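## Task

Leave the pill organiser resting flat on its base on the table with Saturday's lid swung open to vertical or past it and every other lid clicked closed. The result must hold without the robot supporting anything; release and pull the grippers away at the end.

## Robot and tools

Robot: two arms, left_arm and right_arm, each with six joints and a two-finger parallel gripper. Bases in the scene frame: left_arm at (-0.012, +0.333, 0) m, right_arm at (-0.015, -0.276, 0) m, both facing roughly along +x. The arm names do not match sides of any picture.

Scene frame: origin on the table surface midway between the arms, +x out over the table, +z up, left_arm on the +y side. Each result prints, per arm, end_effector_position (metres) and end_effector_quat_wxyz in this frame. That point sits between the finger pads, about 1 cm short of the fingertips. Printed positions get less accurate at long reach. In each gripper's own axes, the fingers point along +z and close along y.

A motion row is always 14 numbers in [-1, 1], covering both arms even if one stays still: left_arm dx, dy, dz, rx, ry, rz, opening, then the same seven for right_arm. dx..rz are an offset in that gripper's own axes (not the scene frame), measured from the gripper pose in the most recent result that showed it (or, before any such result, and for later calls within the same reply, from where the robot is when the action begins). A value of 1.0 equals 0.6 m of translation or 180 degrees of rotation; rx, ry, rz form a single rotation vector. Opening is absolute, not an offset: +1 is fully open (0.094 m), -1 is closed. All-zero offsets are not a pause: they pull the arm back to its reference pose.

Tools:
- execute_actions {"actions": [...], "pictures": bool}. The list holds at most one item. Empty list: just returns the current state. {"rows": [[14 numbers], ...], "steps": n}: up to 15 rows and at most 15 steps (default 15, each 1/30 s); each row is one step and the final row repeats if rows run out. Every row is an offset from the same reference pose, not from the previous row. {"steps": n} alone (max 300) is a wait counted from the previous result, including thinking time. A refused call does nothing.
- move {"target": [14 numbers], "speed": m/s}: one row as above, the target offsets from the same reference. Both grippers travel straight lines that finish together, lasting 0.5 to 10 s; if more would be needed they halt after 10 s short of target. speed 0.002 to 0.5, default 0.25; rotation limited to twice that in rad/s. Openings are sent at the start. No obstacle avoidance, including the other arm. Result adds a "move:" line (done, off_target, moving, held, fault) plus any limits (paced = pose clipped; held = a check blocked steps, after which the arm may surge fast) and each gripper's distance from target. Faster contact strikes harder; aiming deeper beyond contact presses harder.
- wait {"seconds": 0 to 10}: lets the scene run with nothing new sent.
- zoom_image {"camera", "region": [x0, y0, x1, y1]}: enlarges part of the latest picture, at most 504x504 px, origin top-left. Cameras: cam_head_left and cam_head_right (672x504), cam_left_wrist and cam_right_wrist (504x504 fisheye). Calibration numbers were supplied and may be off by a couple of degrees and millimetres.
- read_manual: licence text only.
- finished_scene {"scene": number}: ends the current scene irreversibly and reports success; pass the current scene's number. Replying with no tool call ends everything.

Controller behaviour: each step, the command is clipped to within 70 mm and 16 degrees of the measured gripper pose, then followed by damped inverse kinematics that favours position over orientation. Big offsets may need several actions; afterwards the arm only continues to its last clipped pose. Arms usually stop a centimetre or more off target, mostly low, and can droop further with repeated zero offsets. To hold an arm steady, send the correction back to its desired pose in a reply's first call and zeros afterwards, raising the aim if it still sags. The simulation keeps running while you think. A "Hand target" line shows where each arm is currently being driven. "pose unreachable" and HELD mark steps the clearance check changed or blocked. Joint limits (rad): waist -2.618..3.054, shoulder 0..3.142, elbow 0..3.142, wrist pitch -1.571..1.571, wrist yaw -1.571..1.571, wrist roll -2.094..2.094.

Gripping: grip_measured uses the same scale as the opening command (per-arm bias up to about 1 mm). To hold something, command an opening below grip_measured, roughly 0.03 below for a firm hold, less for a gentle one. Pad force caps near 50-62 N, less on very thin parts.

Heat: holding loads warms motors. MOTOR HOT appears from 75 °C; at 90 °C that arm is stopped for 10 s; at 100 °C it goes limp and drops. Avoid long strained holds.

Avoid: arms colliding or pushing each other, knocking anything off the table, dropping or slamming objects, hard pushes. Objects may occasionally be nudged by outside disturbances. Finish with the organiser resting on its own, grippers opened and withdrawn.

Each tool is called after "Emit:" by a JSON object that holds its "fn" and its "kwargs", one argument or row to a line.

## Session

Emit:
{"fn": "execute_actions", "kwargs": {
  "actions": []
}}

Scene clock: 0.00 s of 4800.00 s.
left_arm: end_effector_position=(+0.5107, +0.4771, +0.1081) grip_measured=+1.000 end_effector_quat_wxyz=(+0.074, -0.479, +0.774, -0.406) | right_arm: end_effector_position=(+0.0862, +0.1724, +0.1095) grip_measured=+1.000 end_effector_quat_wxyz=(+0.074, -0.310, +0.732, +0.603)
Joint positions: left_arm=[ 0.452  2.475  2.281 -1.13   0.824 -0.707  0.094] | right_arm=[ 1.003  1.84   0.736  0.744 -0.732  0.801  0.094]
Joint velocities: left_arm=[ 0.007  0.007  0.012  0.037 -0.022 -0.007  0.   ] | right_arm=[-0.007 -0.002  0.002 -0.022  0.081 -0.007  0.   ]
Hand target (left_arm): +0.514, +0.478, +0.126; +0.095, -0.466, +0.778, -0.411
Hand target (right_arm): +0.088, +0.176, +0.123; +0.088, -0.318, +0.718, +0.613
camera_calibration (this result's frames):
cam_left_wrist: T_world_to_cam=[[0.745452, -0.0285305, 0.665949, -0.441677], [-0.627381, -0.367511, 0.686534, 0.455471], [0.225157, -0.929581, -0.291861, 0.491891], [0, 0, 0, 1]] pos_world=[0.50425, 0.612042, 0.125001]
cam_right_wrist: T_world_to_cam=[[0.297832, -0.171718, -0.939047, 0.11109], [-0.777956, -0.613753, -0.134506, 0.235589], [-0.553246, 0.770597, -0.316384, 0.0663109], [0, 0, 0, 1]] pos_world=[0.186878, 0.112571, 0.156986]

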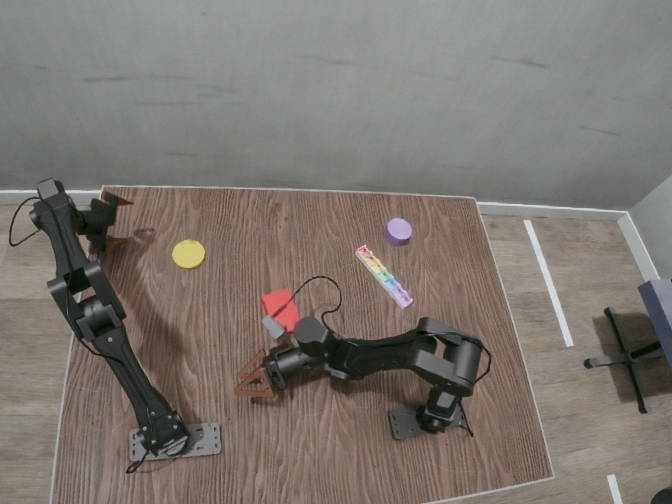

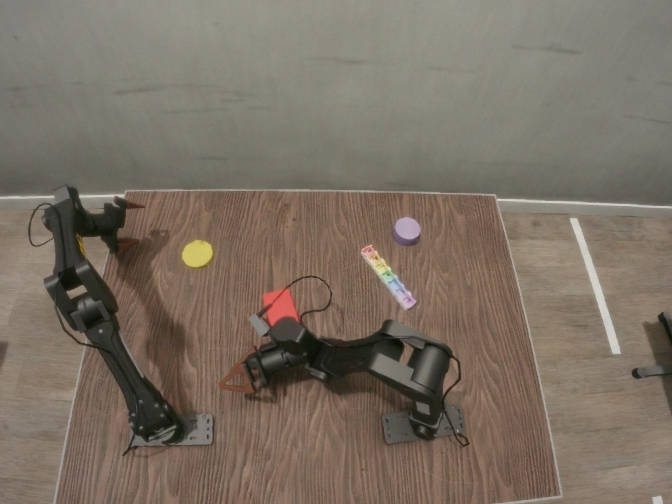

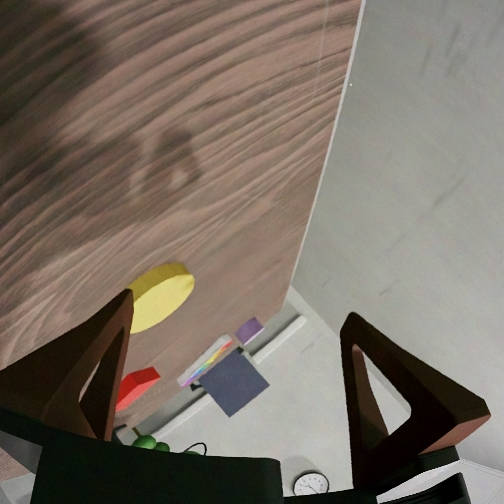

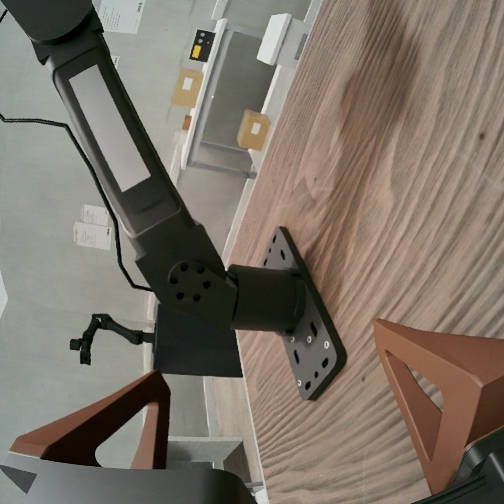

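Emit:
{"fn": "zoom_image", "kwargs": {
  "camera": "cam_head_left",
  "region": [330, 200, 450, 320]
}}

Emit:
{"fn": "zoom_image", "kwargs": {
  "camera": "cam_head_right",
  "region": [340, 200, 460, 320]
}}

Region (330, 200, 450, 320) of cam_head_left's 672x504 image, scaled by 4.200, with more detail than that image has.

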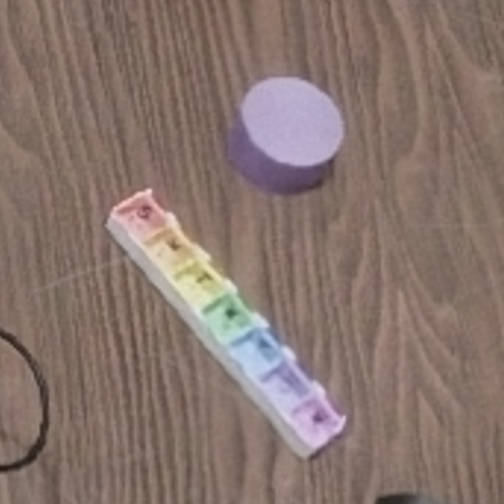

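Region (340, 200, 460, 320) of cam_head_right's 672x504 image, scaled by 4.200, with more detail than that image has.

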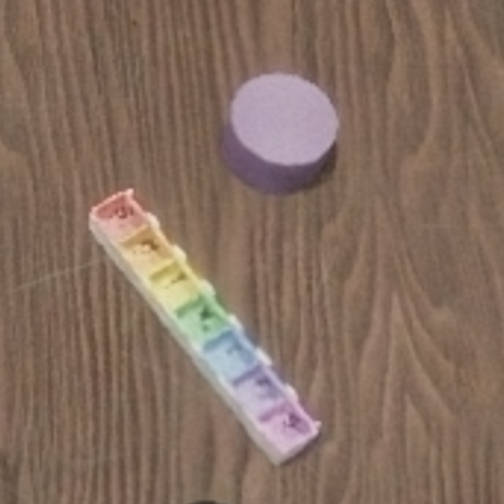

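Emit:
{"fn": "move", "kwargs": {
  "target": [0.686,0.132,0.039,0.090,0.001,0.644,-0.4,-0.1455,-0.176,-0.743,0.436,-0.172,0.480,0.0],
  "speed": 0.25
}}

Scene clock: 103.37 s of 4800.00 s.
left_arm: end_effector_position=(+0.2504, +0.1506, +0.1470) grip_measured=-0.398 end_effector_quat_wxyz=(+0.416, +0.404, +0.775, -0.251) | right_arm: end_effector_position=(+0.3247, -0.2111, +0.1690) grip_measured=+0.002 end_effector_quat_wxyz=(-0.017, +0.471, +0.882, +0.001)
Joint positions: left_arm=[-0.348  1.069  0.573 -0.201  0.605  0.382  0.028] | right_arm=[ 0.093  1.899  1.853 -1.551 -0.023  1.154  0.047]
Joint velocities: left_arm=[-0.012  0.002  0.017 -0.007 -0.022 -0.007 -0.   ] | right_arm=[-0.012 -0.002 -0.002  0.007 -0.007 -0.081 -0.001]
Hand target (left_arm): +0.249, +0.148, +0.156; +0.436, +0.413, +0.760, -0.248
Hand target (right_arm): +0.328, -0.216, +0.180; -0.003, +0.475, +0.880, -0.001
Off the commanded pose (left_arm): 0.004 m, 3 deg.
Off the commanded pose (right_arm): 0.015 m, 2 deg.
After step 90, 95.50 s passed at rest.
move: off_target (left_arm, right_arm)
camera_calibration (this result's frames):
cam_left_wrist: T_world_to_cam=[[-0.77808, -0.581716, 0.237061, 0.24499], [-0.624809, 0.677738, -0.387666, 0.14523], [0.0648467, -0.449753, -0.890796, 0.314281], [0, 0, 0, 1]] pos_world=[0.260983, 0.185435, 0.278183]
cam_right_wrist: T_world_to_cam=[[-0.952294, -0.304883, 0.0135216, 0.246902], [-0.280751, 0.892568, 0.352847, 0.267883], [-0.119646, 0.332217, -0.935583, 0.383995], [0, 0, 0, 1]] pos_world=[0.356275, -0.291397, 0.261399]

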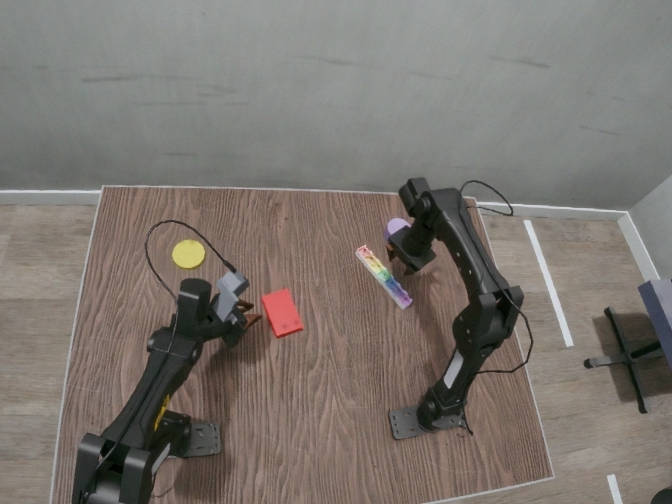

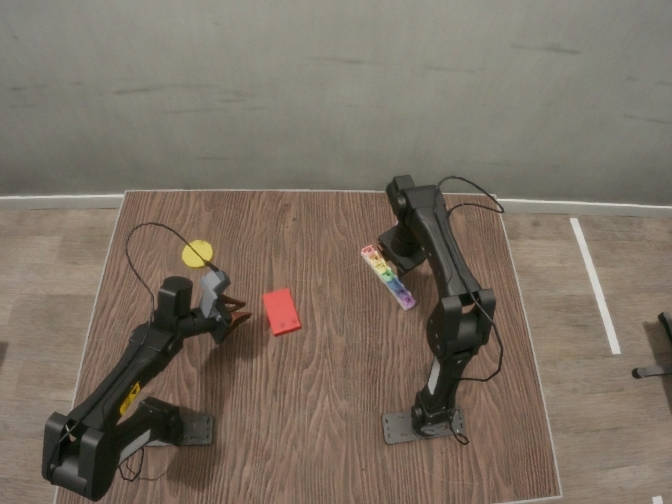

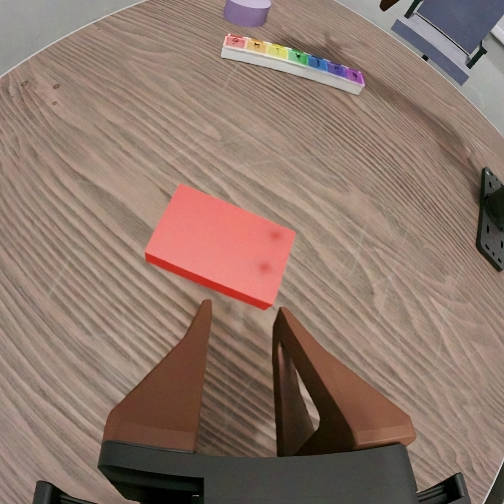

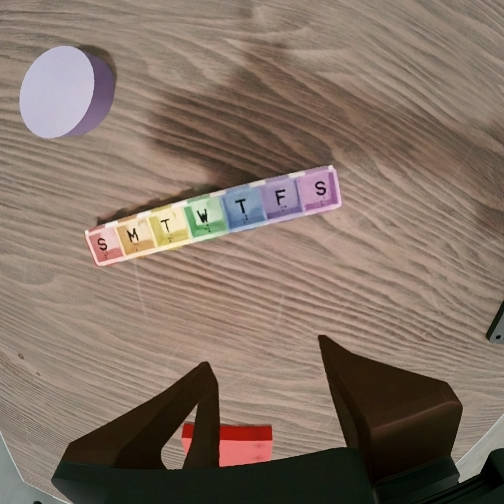

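Emit:
{"fn": "move", "kwargs": {
  "target": [-0.12,-0.311,0.403,-0.008,-0.008,0.519,-0.45,-0.052,-0.035,0.156,0.095,0,0.013,-1],
  "speed": 0.2
}}

Scene clock: 143.30 s of 4800.00 s.
left_arm: end_effector_position=(+0.2206, -0.1472, +0.0694) grip_measured=-0.448 end_effector_quat_wxyz=(+0.465, +0.842, +0.241, +0.128) | right_arm: end_effector_position=(+0.3236, -0.2385, +0.0781) grip_measured=-0.986 end_effector_quat_wxyz=(-0.095, +0.474, +0.867, -0.122)
Joint positions: left_arm=[-1.22   1.991  1.078  0.344 -0.117  1.486  0.026] | right_arm=[ 0.067  2.145  1.803 -1.53   0.079  1.161  0.001]
Joint velocities: left_arm=[-0.002 -0.017  0.007 -0.007  0.022  0.007  0.   ] | right_arm=[ 0.002  0.002  0.002 -0.066 -0.007  0.022 -0.   ]
Hand target (left_arm): +0.222, -0.159, +0.083; +0.482, +0.833, +0.238, +0.129
Hand target (right_arm): +0.324, -0.245, +0.076; -0.087, +0.480, +0.863, -0.130
Off the commanded pose (left_arm): 0.023 m, 2 deg.
Off the commanded pose (right_arm): 0.009 m, 2 deg.
After step 90, 32.37 s passed at rest.
move: off_target (left_arm)
camera_calibration (this result's frames):
cam_left_wrist: T_world_to_cam=[[-0.462904, 0.377804, -0.801863, 0.21078], [0.409178, 0.893547, 0.184789, 0.0623909], [0.786316, -0.242565, -0.568216, -0.0378997], [0, 0, 0, 1]] pos_world=[0.101843, -0.144576, 0.135952]
cam_right_wrist: T_world_to_cam=[[-0.917302, -0.267327, 0.295117, 0.214356], [-0.185238, 0.942545, 0.278022, 0.311015], [-0.352484, 0.200363, -0.914117, 0.35014], [0, 0, 0, 1]] pos_world=[0.377659, -0.305998, 0.17034]

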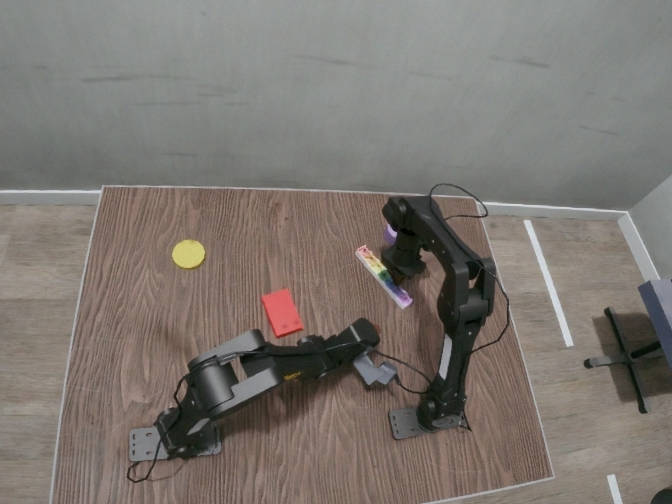

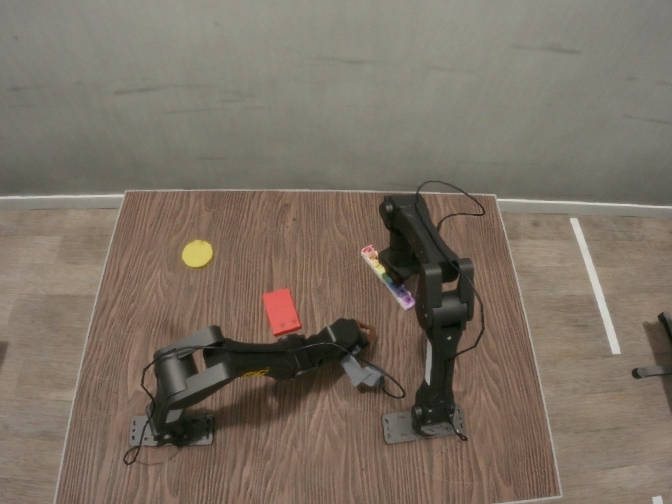

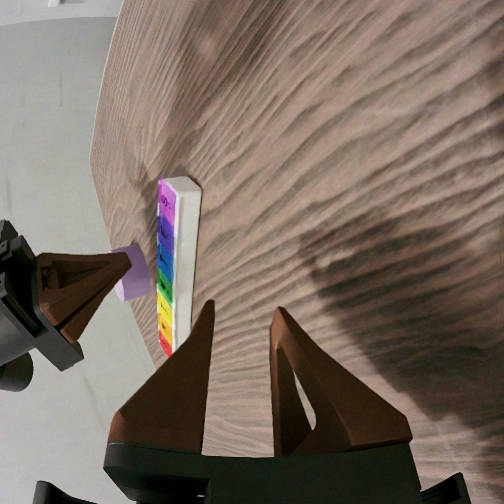

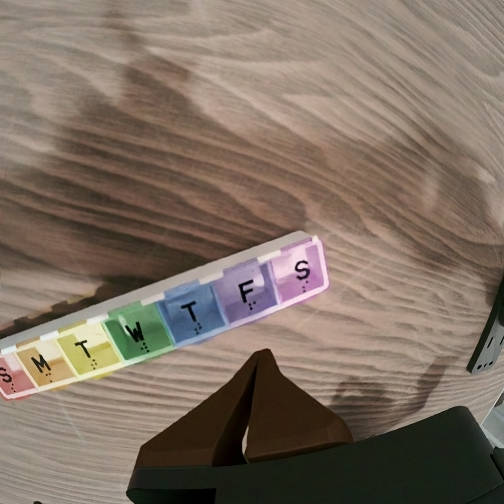

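Emit:
{"fn": "move", "kwargs": {
  "target": [-0.009,0.054,0.145,-0.012,0,0,-0.45,-0.005,0.030,0.095,0,0,0,-1],
  "speed": 0.06
}}

Scene clock: 166.23 s of 4800.00 s.
left_arm: end_effector_position=(+0.2560, -0.2177, +0.0335) grip_measured=-0.448 end_effector_quat_wxyz=(+0.464, +0.843, +0.237, +0.134) | right_arm: end_effector_position=(+0.3230, -0.2386, +0.0408) grip_measured=-0.987 end_effector_quat_wxyz=(-0.097, +0.474, +0.866, -0.124)
Joint positions: left_arm=[-1.213  2.313  1.452  0.295 -0.117  1.505  0.026] | right_arm=[ 0.067  2.174  1.698 -1.401  0.079  1.162  0.001]
Joint velocities: left_arm=[ 0.017  0.007  0.007 -0.022  0.007 -0.007 -0.   ] | right_arm=[ 0.007  0.012 -0.002  0.007  0.022 -0.022  0.001]
Hand target (left_arm): +0.263, -0.226, +0.049; +0.481, +0.833, +0.238, +0.133
Hand target (right_arm): +0.324, -0.238, +0.019; -0.096, +0.474, +0.867, -0.123
Off the commanded pose (left_arm): 0.021 m, 2 deg.
Off the commanded pose (right_arm): 0.023 m, 0 deg.
After step 90, 18.00 s passed at rest.
move: off_target (left_arm, right_arm)
camera_calibration (this result's frames):
cam_left_wrist: T_world_to_cam=[[-0.450727, 0.38408, -0.805809, 0.223402], [0.40878, 0.891299, 0.196178, 0.116729], [0.793564, -0.240975, -0.558737, -0.105068], [0, 0, 0, 1]] pos_world=[0.136355, -0.215164, 0.0984142]
cam_right_wrist: T_world_to_cam=[[-0.915727, -0.26671, 0.300516, 0.224225], [-0.183335, 0.942878, 0.278155, 0.320829], [-0.357536, 0.199619, -0.912316, 0.317198], [0, 0, 0, 1]] pos_world=[0.377558, -0.306019, 0.132761]

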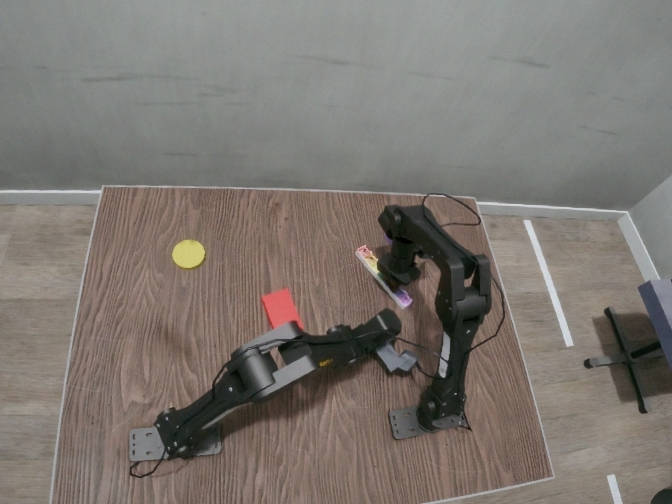

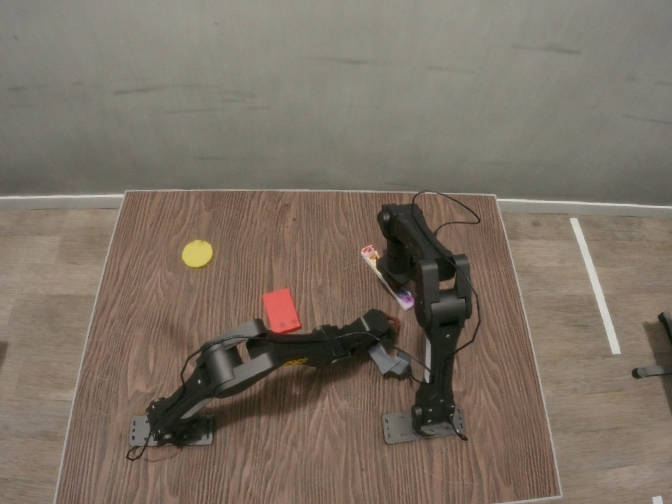

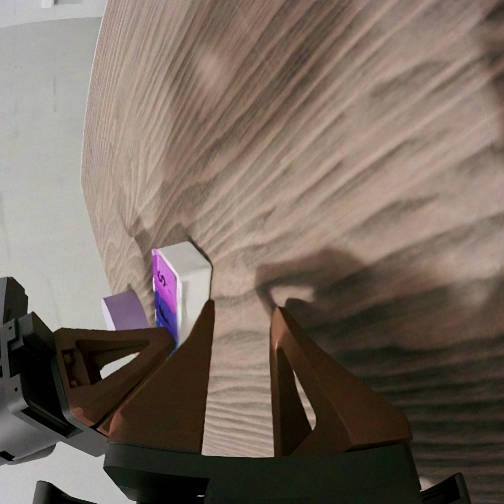

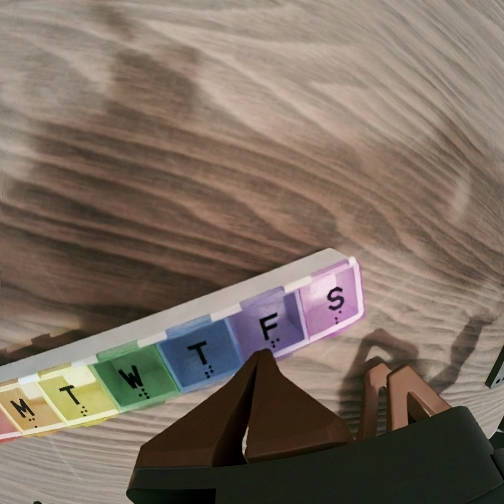

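Emit:
{"fn": "zoom_image", "kwargs": {
  "camera": "cam_left_wrist",
  "region": [130, 220, 310, 360]
}}

Emit:
{"fn": "zoom_image", "kwargs": {
  "camera": "cam_right_wrist",
  "region": [220, 250, 460, 430]
}}

Region (130, 220, 310, 360) of cam_left_wrist's 504x504 image, scaled by 2.800, with more detail than that image has.

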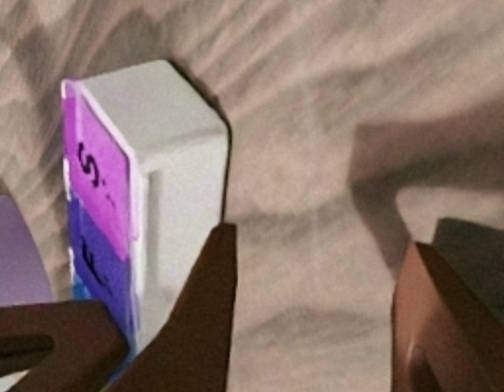

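Region (220, 250, 460, 430) of cam_right_wrist's 504x504 image, scaled by 2.100, with more detail than that image has; it fills the top 378 rows of this view, and the rest is white.

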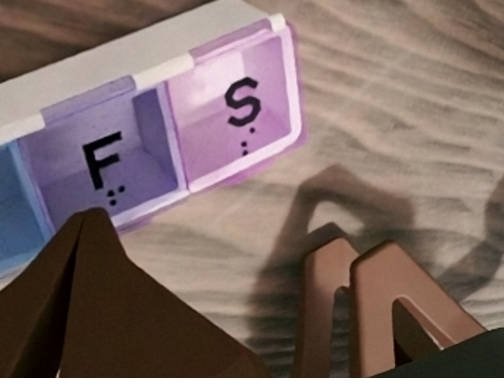

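Emit:
{"fn": "move", "kwargs": {
  "target": [0.027,0.044,-0.016,0,0,0,-0.45,0,0.015,0.04,0,0,0,-1],
  "speed": 0.05
}}

Scene clock: 204.27 s of 4800.00 s.
left_arm: end_effector_position=(+0.2657, -0.2100, +0.0289) grip_measured=-0.448 end_effector_quat_wxyz=(+0.445, +0.854, +0.235, +0.134) | right_arm: end_effector_position=(+0.3229, -0.2386, +0.0408) grip_measured=-0.987 end_effector_quat_wxyz=(-0.096, +0.474, +0.867, -0.123)
Joint positions: left_arm=[-1.187  2.313  1.471  0.235 -0.097  1.528  0.026] | right_arm=[ 0.067  2.172  1.695 -1.399  0.079  1.162  0.001]
Joint velocities: left_arm=[-0.007  0.012  0.007 -0.066  0.051  0.022 -0.001] | right_arm=[-0.012  0.007  0.007  0.007 -0.051 -0.037 -0.   ]
Hand target (left_arm): +0.272, -0.215, +0.061; +0.464, +0.843, +0.236, +0.135
Hand target (right_arm): +0.322, -0.237, +0.017; -0.098, +0.474, +0.866, -0.125
Off the commanded pose (left_arm): 0.033 m, 3 deg.
Off the commanded pose (right_arm): 0.026 m, 0 deg.
After step 90, 34.07 s passed at rest.
move: off_target (left_arm, right_arm)
camera_calibration (this result's frames):
cam_left_wrist: T_world_to_cam=[[-0.457759, 0.419403, -0.783938, 0.229752], [0.414522, 0.880721, 0.229133, 0.102087], [0.786529, -0.220072, -0.577009, -0.106691], [0, 0, 0, 1]] pos_world=[0.14677, -0.209748, 0.0951582]
cam_right_wrist: T_world_to_cam=[[-0.91618, -0.266778, 0.299073, 0.224325], [-0.183754, 0.942815, 0.278092, 0.320953], [-0.356159, 0.199826, -0.912809, 0.316776], [0, 0, 0, 1]] pos_world=[0.377321, -0.306054, 0.132812]

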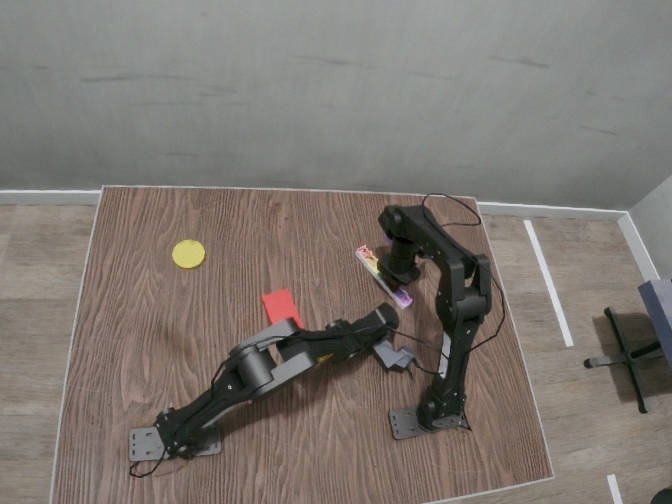

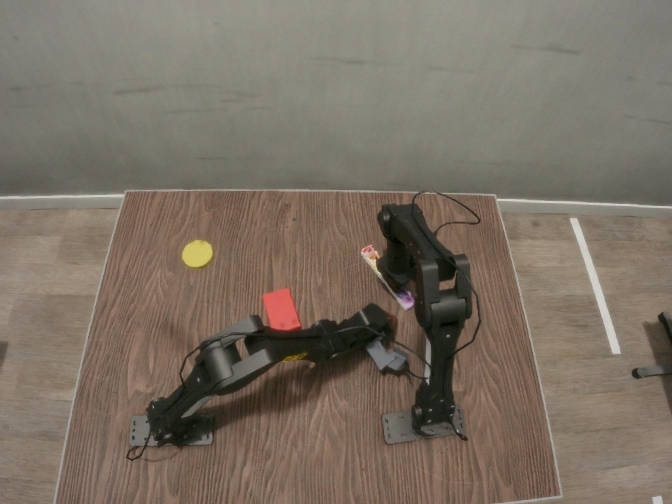

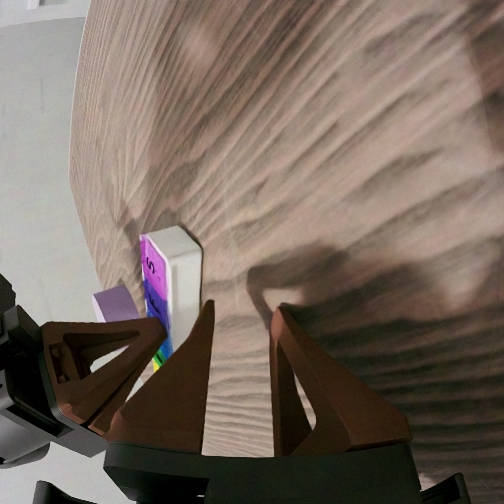

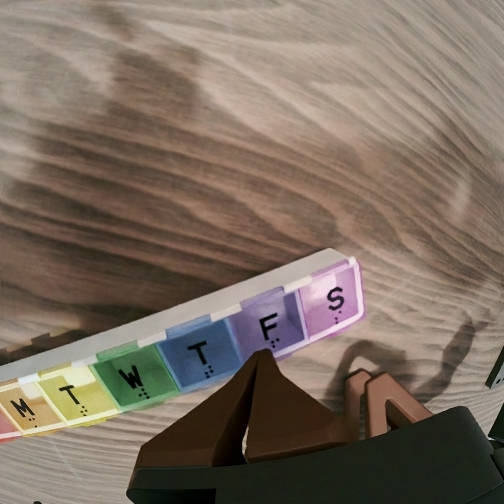

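Emit:
{"fn": "execute_actions", "kwargs": {
  "actions": [
    {"rows":[[0,0.012,0,-0.009,0,0,-0.45,0,0.015,0.04,0,0,0,-1],[0,0.02,0,-0.016,0,0,-0.45,0,0.015,0.04,0,0,0,-1],[0,0.029,0,-0.022,0,0,-0.45,0,0.015,0.04,0,0,0,-1],[0,0.037,0,-0.028,0,0,-0.45,0,0.015,0.04,0,0,0,-1]],"steps":15}
  ]
}}

Scene clock: 211.83 s of 4800.00 s.
left_arm: end_effector_position=(+0.2695, -0.2176, +0.0420) grip_measured=-0.448 end_effector_quat_wxyz=(+0.471, +0.840, +0.227, +0.142) | right_arm: end_effector_position=(+0.3229, -0.2386, +0.0408) grip_measured=-0.987 end_effector_quat_wxyz=(-0.096, +0.474, +0.867, -0.123)
Joint positions: left_arm=[-1.187  2.313  1.472  0.297 -0.098  1.541  0.026] | right_arm=[ 0.067  2.172  1.695 -1.399  0.079  1.162  0.001]
Joint velocities: left_arm=[-0.007 -0.007 -0.032  0.066  0.022  0.037 -0.001] | right_arm=[-0.012 -0.012  0.007 -0.007 -0.051  0.022 -0.   ]
Hand target (left_arm): +0.272, -0.221, +0.047; +0.482, +0.834, +0.228, +0.144
Hand target (right_arm): +0.322, -0.237, +0.017; -0.097, +0.474, +0.866, -0.124
Off the commanded pose (left_arm): 0.007 m, 2 deg.
Off the commanded pose (right_arm): 0.026 m, 0 deg.
Steps of this call (steps 1 to 90: nothing new was sent; then 4.07 s passed at rest; steps 91 to 105: all 15 steps of this action). Readings (end_effector_position):
91: left_arm (+0.2659, -0.2103, +0.0294) | right_arm (+0.3229, -0.2386, +0.0408)
92: left_arm (+0.2661, -0.2108, +0.0301) | right_arm (+0.3229, -0.2386, +0.0408)
94: left_arm (+0.2669, -0.2122, +0.0326) | right_arm (+0.3229, -0.2386, +0.0408)
98: left_arm (+0.2687, -0.2159, +0.0389) | right_arm (+0.3229, -0.2386, +0.0408)
105: the state above
camera_calibration (this result's frames):
cam_left_wrist: T_world_to_cam=[[-0.425365, 0.382017, -0.820444, 0.229602], [0.41229, 0.888808, 0.200094, 0.107767], [0.805656, -0.253148, -0.535569, -0.117906], [0, 0, 0, 1]] pos_world=[0.148225, -0.213344, 0.103665]
cam_right_wrist: T_world_to_cam=[[-0.91618, -0.266778, 0.299073, 0.224325], [-0.183754, 0.942815, 0.278092, 0.320953], [-0.356159, 0.199826, -0.912809, 0.316776], [0, 0, 0, 1]] pos_world=[0.377321, -0.306054, 0.132812]

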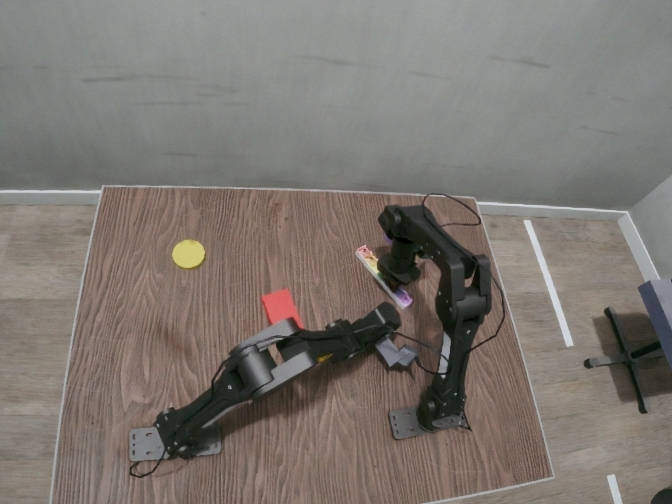

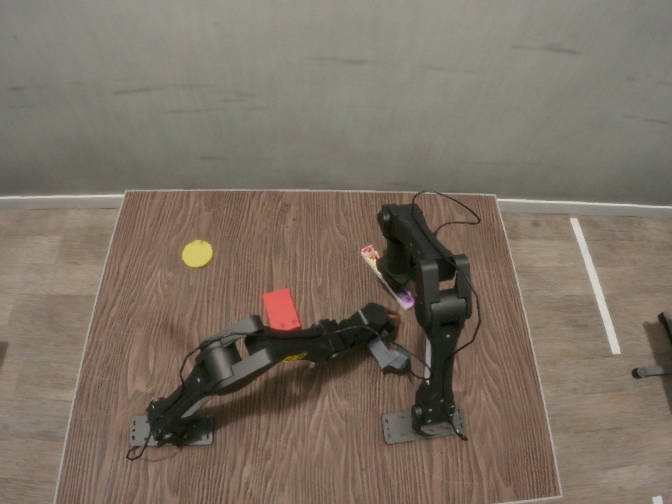

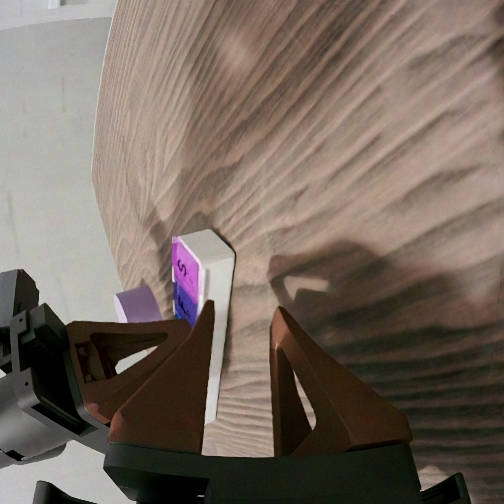

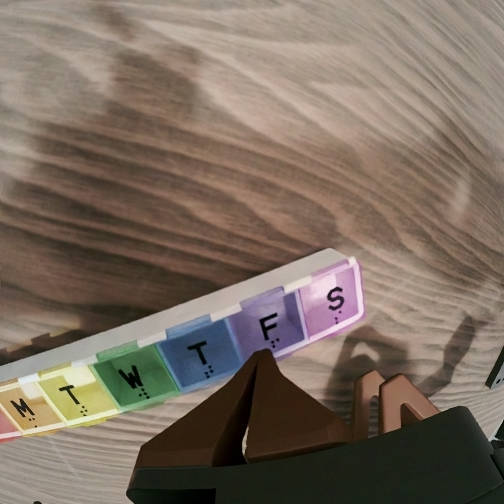

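Emit:
{"fn": "zoom_image", "kwargs": {
  "camera": "cam_left_wrist",
  "region": [150, 210, 320, 350]
}}

Emit:
{"fn": "zoom_image", "kwargs": {
  "camera": "cam_right_wrist",
  "region": [240, 260, 460, 430]
}}

Region (150, 210, 320, 350) of cam_left_wrist's 504x504 image, scaled by 2.965, with more detail than that image has; it fills the top 415 rows of this view, and the rest is white.

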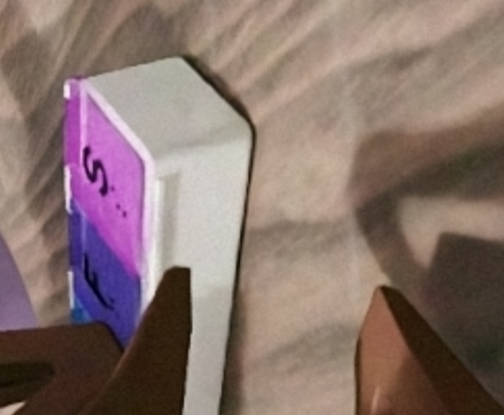

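Region (240, 260, 460, 430) of cam_right_wrist's 504x504 image, scaled by 2.291, with more detail than that image has; it fills the top 389 rows of this view, and the rest is white.

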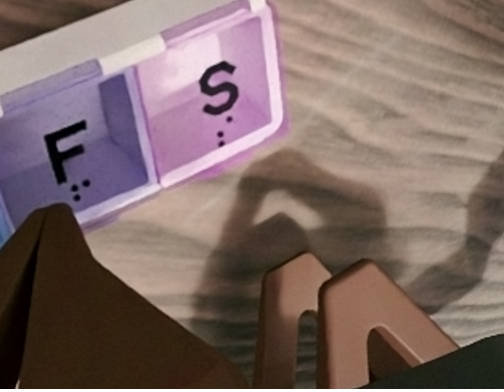

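Emit:
{"fn": "execute_actions", "kwargs": {
  "actions": [
    {"rows":[[0.005,0.012,0.004,-0.006,0,0,-0.45,0,0.015,0.04,0,0,0,-1],[0.01,0.02,0.009,-0.008,0,0,-0.45,0,0.015,0.04,0,0,0,-1],[0.015,0.028,0.015,-0.010,0,0,-0.45,0,0.015,0.04,0,0,0,-1],[0.02,0.036,0.021,-0.012,0,0,-0.45,0,0.015,0.04,0,0,0,-1],[0.024,0.044,0.027,-0.014,0,0,-0.45,0,0.015,0.04,0,0,0,-1],[0.027,0.051,0.032,-0.016,0,0,-0.45,0,0.015,0.04,0,0,0,-1],[0.027,0.057,0.036,-0.016,0,0,-0.45,0,0.015,0.04,0,0,0,-1]],"steps":15}
  ]
}}

Emit:
{"fn": "wait", "kwargs": {
  "seconds": 0.7
}}

Scene clock: 235.40 s of 4800.00 s.
left_arm: end_effector_position=(+0.2995, -0.2317, +0.0481) grip_measured=-0.448 end_effector_quat_wxyz=(+0.480, +0.834, +0.226, +0.153) | right_arm: end_effector_position=(+0.3229, -0.2386, +0.0408) grip_measured=-0.987 end_effector_quat_wxyz=(-0.096, +0.474, +0.867, -0.123)
Joint positions: left_arm=[-1.15   2.387  1.612  0.258 -0.081  1.569  0.026] | right_arm=[ 0.067  2.172  1.695 -1.399  0.079  1.162  0.001]
Joint velocities: left_arm=[-0.017  0.002  0.032 -0.022  0.037 -0.037 -0.   ] | right_arm=[-0.007 -0.007 -0.002  0.037  0.037 -0.007  0.001]
Hand target (left_arm): +0.301, -0.240, +0.060; +0.492, +0.829, +0.222, +0.148
Hand target (right_arm): +0.322, -0.237, +0.017; -0.097, +0.474, +0.866, -0.124
Off the commanded pose (left_arm): 0.015 m, 2 deg.
Off the commanded pose (right_arm): 0.026 m, 0 deg.
Steps of this call (steps 1 to 90: nothing new was sent; then 20.07 s passed at rest; steps 91 to 105: all 15 steps of this action). Readings (end_effector_position):
91: left_arm (+0.2697, -0.2179, +0.0425) | right_arm (+0.3229, -0.2386, +0.0408)
92: left_arm (+0.2698, -0.2177, +0.0418) | right_arm (+0.3229, -0.2386, +0.0408)
94: left_arm (+0.2720, -0.2196, +0.0408) | right_arm (+0.3229, -0.2386, +0.0408)
98: left_arm (+0.2872, -0.2288, +0.0423) | right_arm (+0.3229, -0.2386, +0.0408)
105: the state above
camera_calibration (this result's frames):
cam_left_wrist: T_world_to_cam=[[-0.408217, 0.365886, -0.836353, 0.244621], [0.400136, 0.895182, 0.196319, 0.112078], [0.820518, -0.254514, -0.511832, -0.148217], [0, 0, 0, 1]] pos_world=[0.176626, -0.227557, 0.106725]
cam_right_wrist: T_world_to_cam=[[-0.91618, -0.266778, 0.299073, 0.224325], [-0.183754, 0.942815, 0.278092, 0.320953], [-0.356159, 0.199826, -0.912809, 0.316776], [0, 0, 0, 1]] pos_world=[0.377321, -0.306054, 0.132812]

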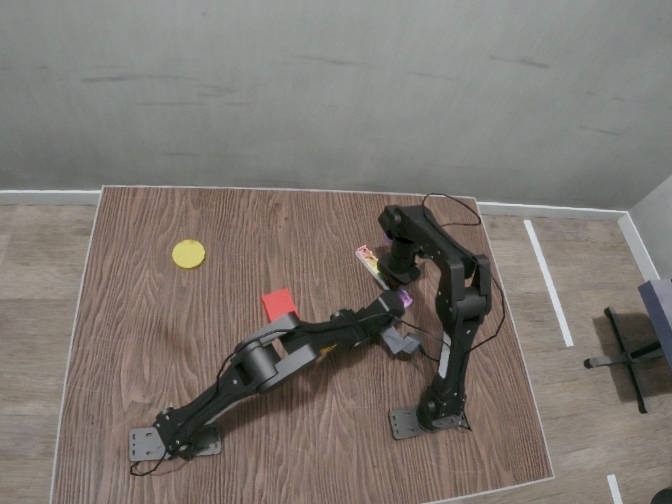

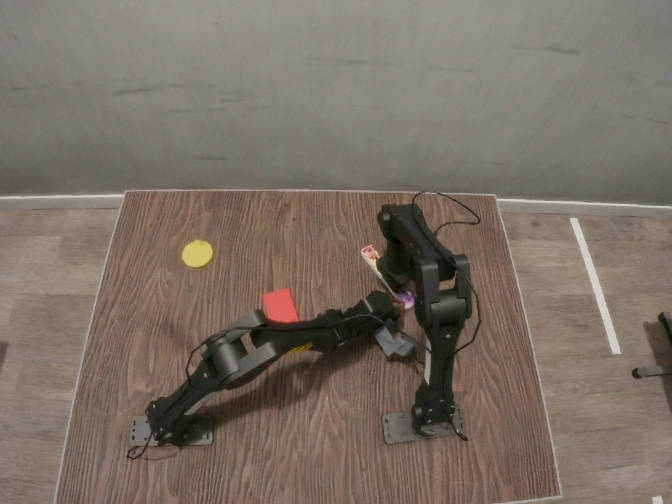

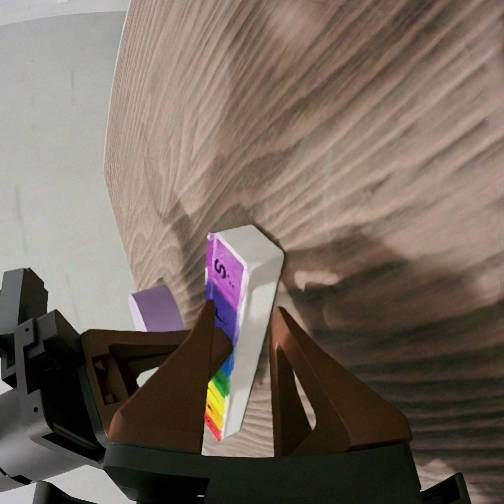

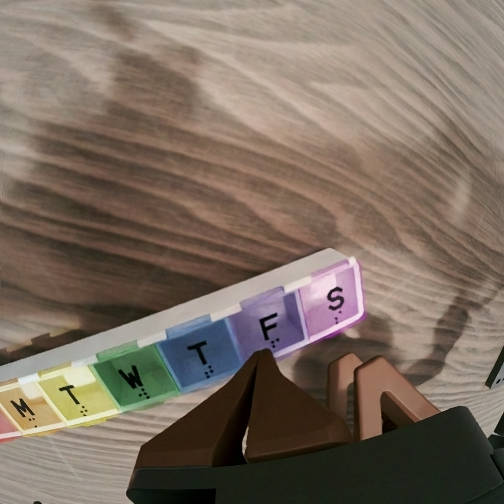

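Scene clock: 236.10 s of 4800.00 s.
left_arm: end_effector_position=(+0.2984, -0.2311, +0.0462) grip_measured=-0.448 end_effector_quat_wxyz=(+0.476, +0.837, +0.224, +0.151) | right_arm: end_effector_position=(+0.3229, -0.2386, +0.0408) grip_measured=-0.987 end_effector_quat_wxyz=(-0.096, +0.474, +0.867, -0.123)
Joint positions: left_arm=[-1.15   2.387  1.613  0.247 -0.077  1.571  0.026] | right_arm=[ 0.067  2.172  1.695 -1.399  0.079  1.162  0.001]
Joint velocities: left_arm=[-0.002 -0.007 -0.002 -0.037  0.037 -0.037  0.001] | right_arm=[ 0.007  0.007 -0.007 -0.022  0.007 -0.11   0.   ]
Hand target (left_arm): +0.301, -0.240, +0.060; +0.492, +0.829, +0.222, +0.148
Hand target (right_arm): +0.322, -0.237, +0.017; -0.097, +0.474, +0.866, -0.124
Off the commanded pose (left_arm): 0.017 m, 2 deg.
Off the commanded pose (right_arm): 0.026 m, 0 deg.
Steps of this call (steps 1 to 21: nothing new was sent). Readings (end_effector_position):
1: left_arm (+0.2993, -0.2319, +0.0481) | right_arm (+0.3229, -0.2386, +0.0408)
2: left_arm (+0.2991, -0.2318, +0.0479) | right_arm (+0.3229, -0.2386, +0.0408)
4: left_arm (+0.2989, -0.2315, +0.0472) | right_arm (+0.3229, -0.2386, +0.0408)
8: left_arm (+0.2986, -0.2313, +0.0466) | right_arm (+0.3229, -0.2386, +0.0408)
21: the state above
camera_calibration (this result's frames):
cam_left_wrist: T_world_to_cam=[[-0.410557, 0.374695, -0.831292, 0.244861], [0.404873, 0.891781, 0.202001, 0.10988], [0.817019, -0.253634, -0.517831, -0.146629], [0, 0, 0, 1]] pos_world=[0.175841, -0.226927, 0.105426]
cam_right_wrist: T_world_to_cam=[[-0.91618, -0.266778, 0.299073, 0.224325], [-0.183754, 0.942815, 0.278092, 0.320953], [-0.356159, 0.199826, -0.912809, 0.316776], [0, 0, 0, 1]] pos_world=[0.377321, -0.306054, 0.132812]

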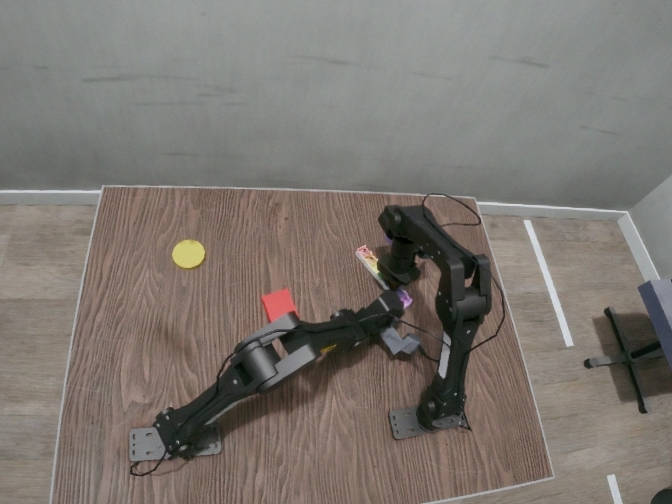

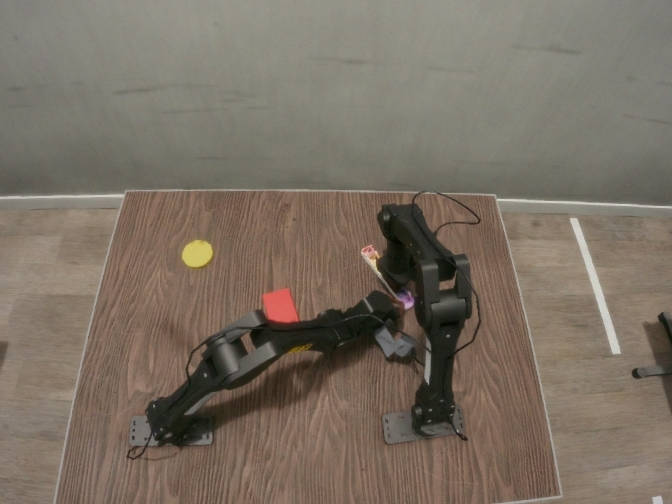

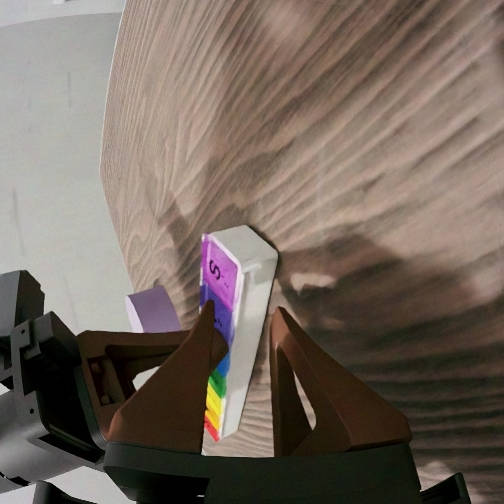

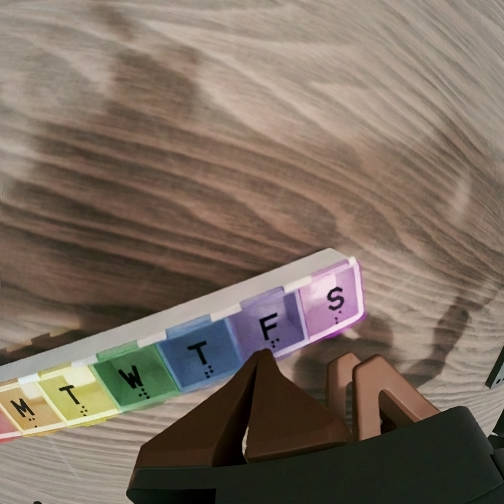

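Emit:
{"fn": "zoom_image", "kwargs": {
  "camera": "cam_left_wrist",
  "region": [180, 210, 330, 350]
}}

Emit:
{"fn": "zoom_image", "kwargs": {
  "camera": "cam_right_wrist",
  "region": [240, 260, 440, 420]
}}

Region (180, 210, 330, 350) of cam_left_wrist's 504x504 image, scaled by 3.360, with more detail than that image has; it fills the top 470 rows of this view, and the rest is white.

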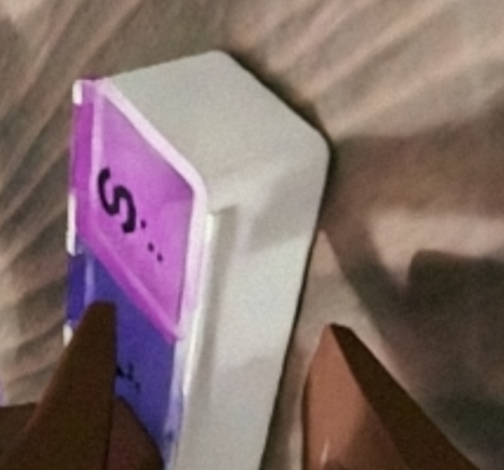

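Region (240, 260, 440, 420) of cam_right_wrist's 504x504 image, scaled by 2.520, with more detail than that image has; it fills the top 403 rows of this view, and the rest is white.

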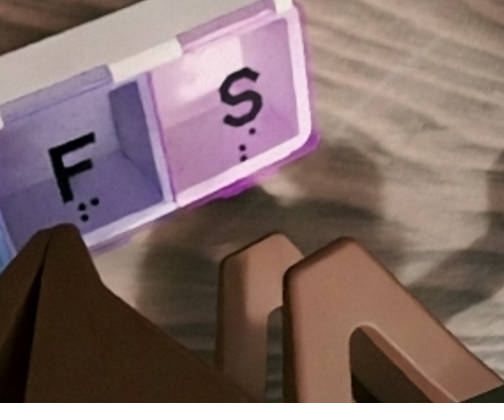

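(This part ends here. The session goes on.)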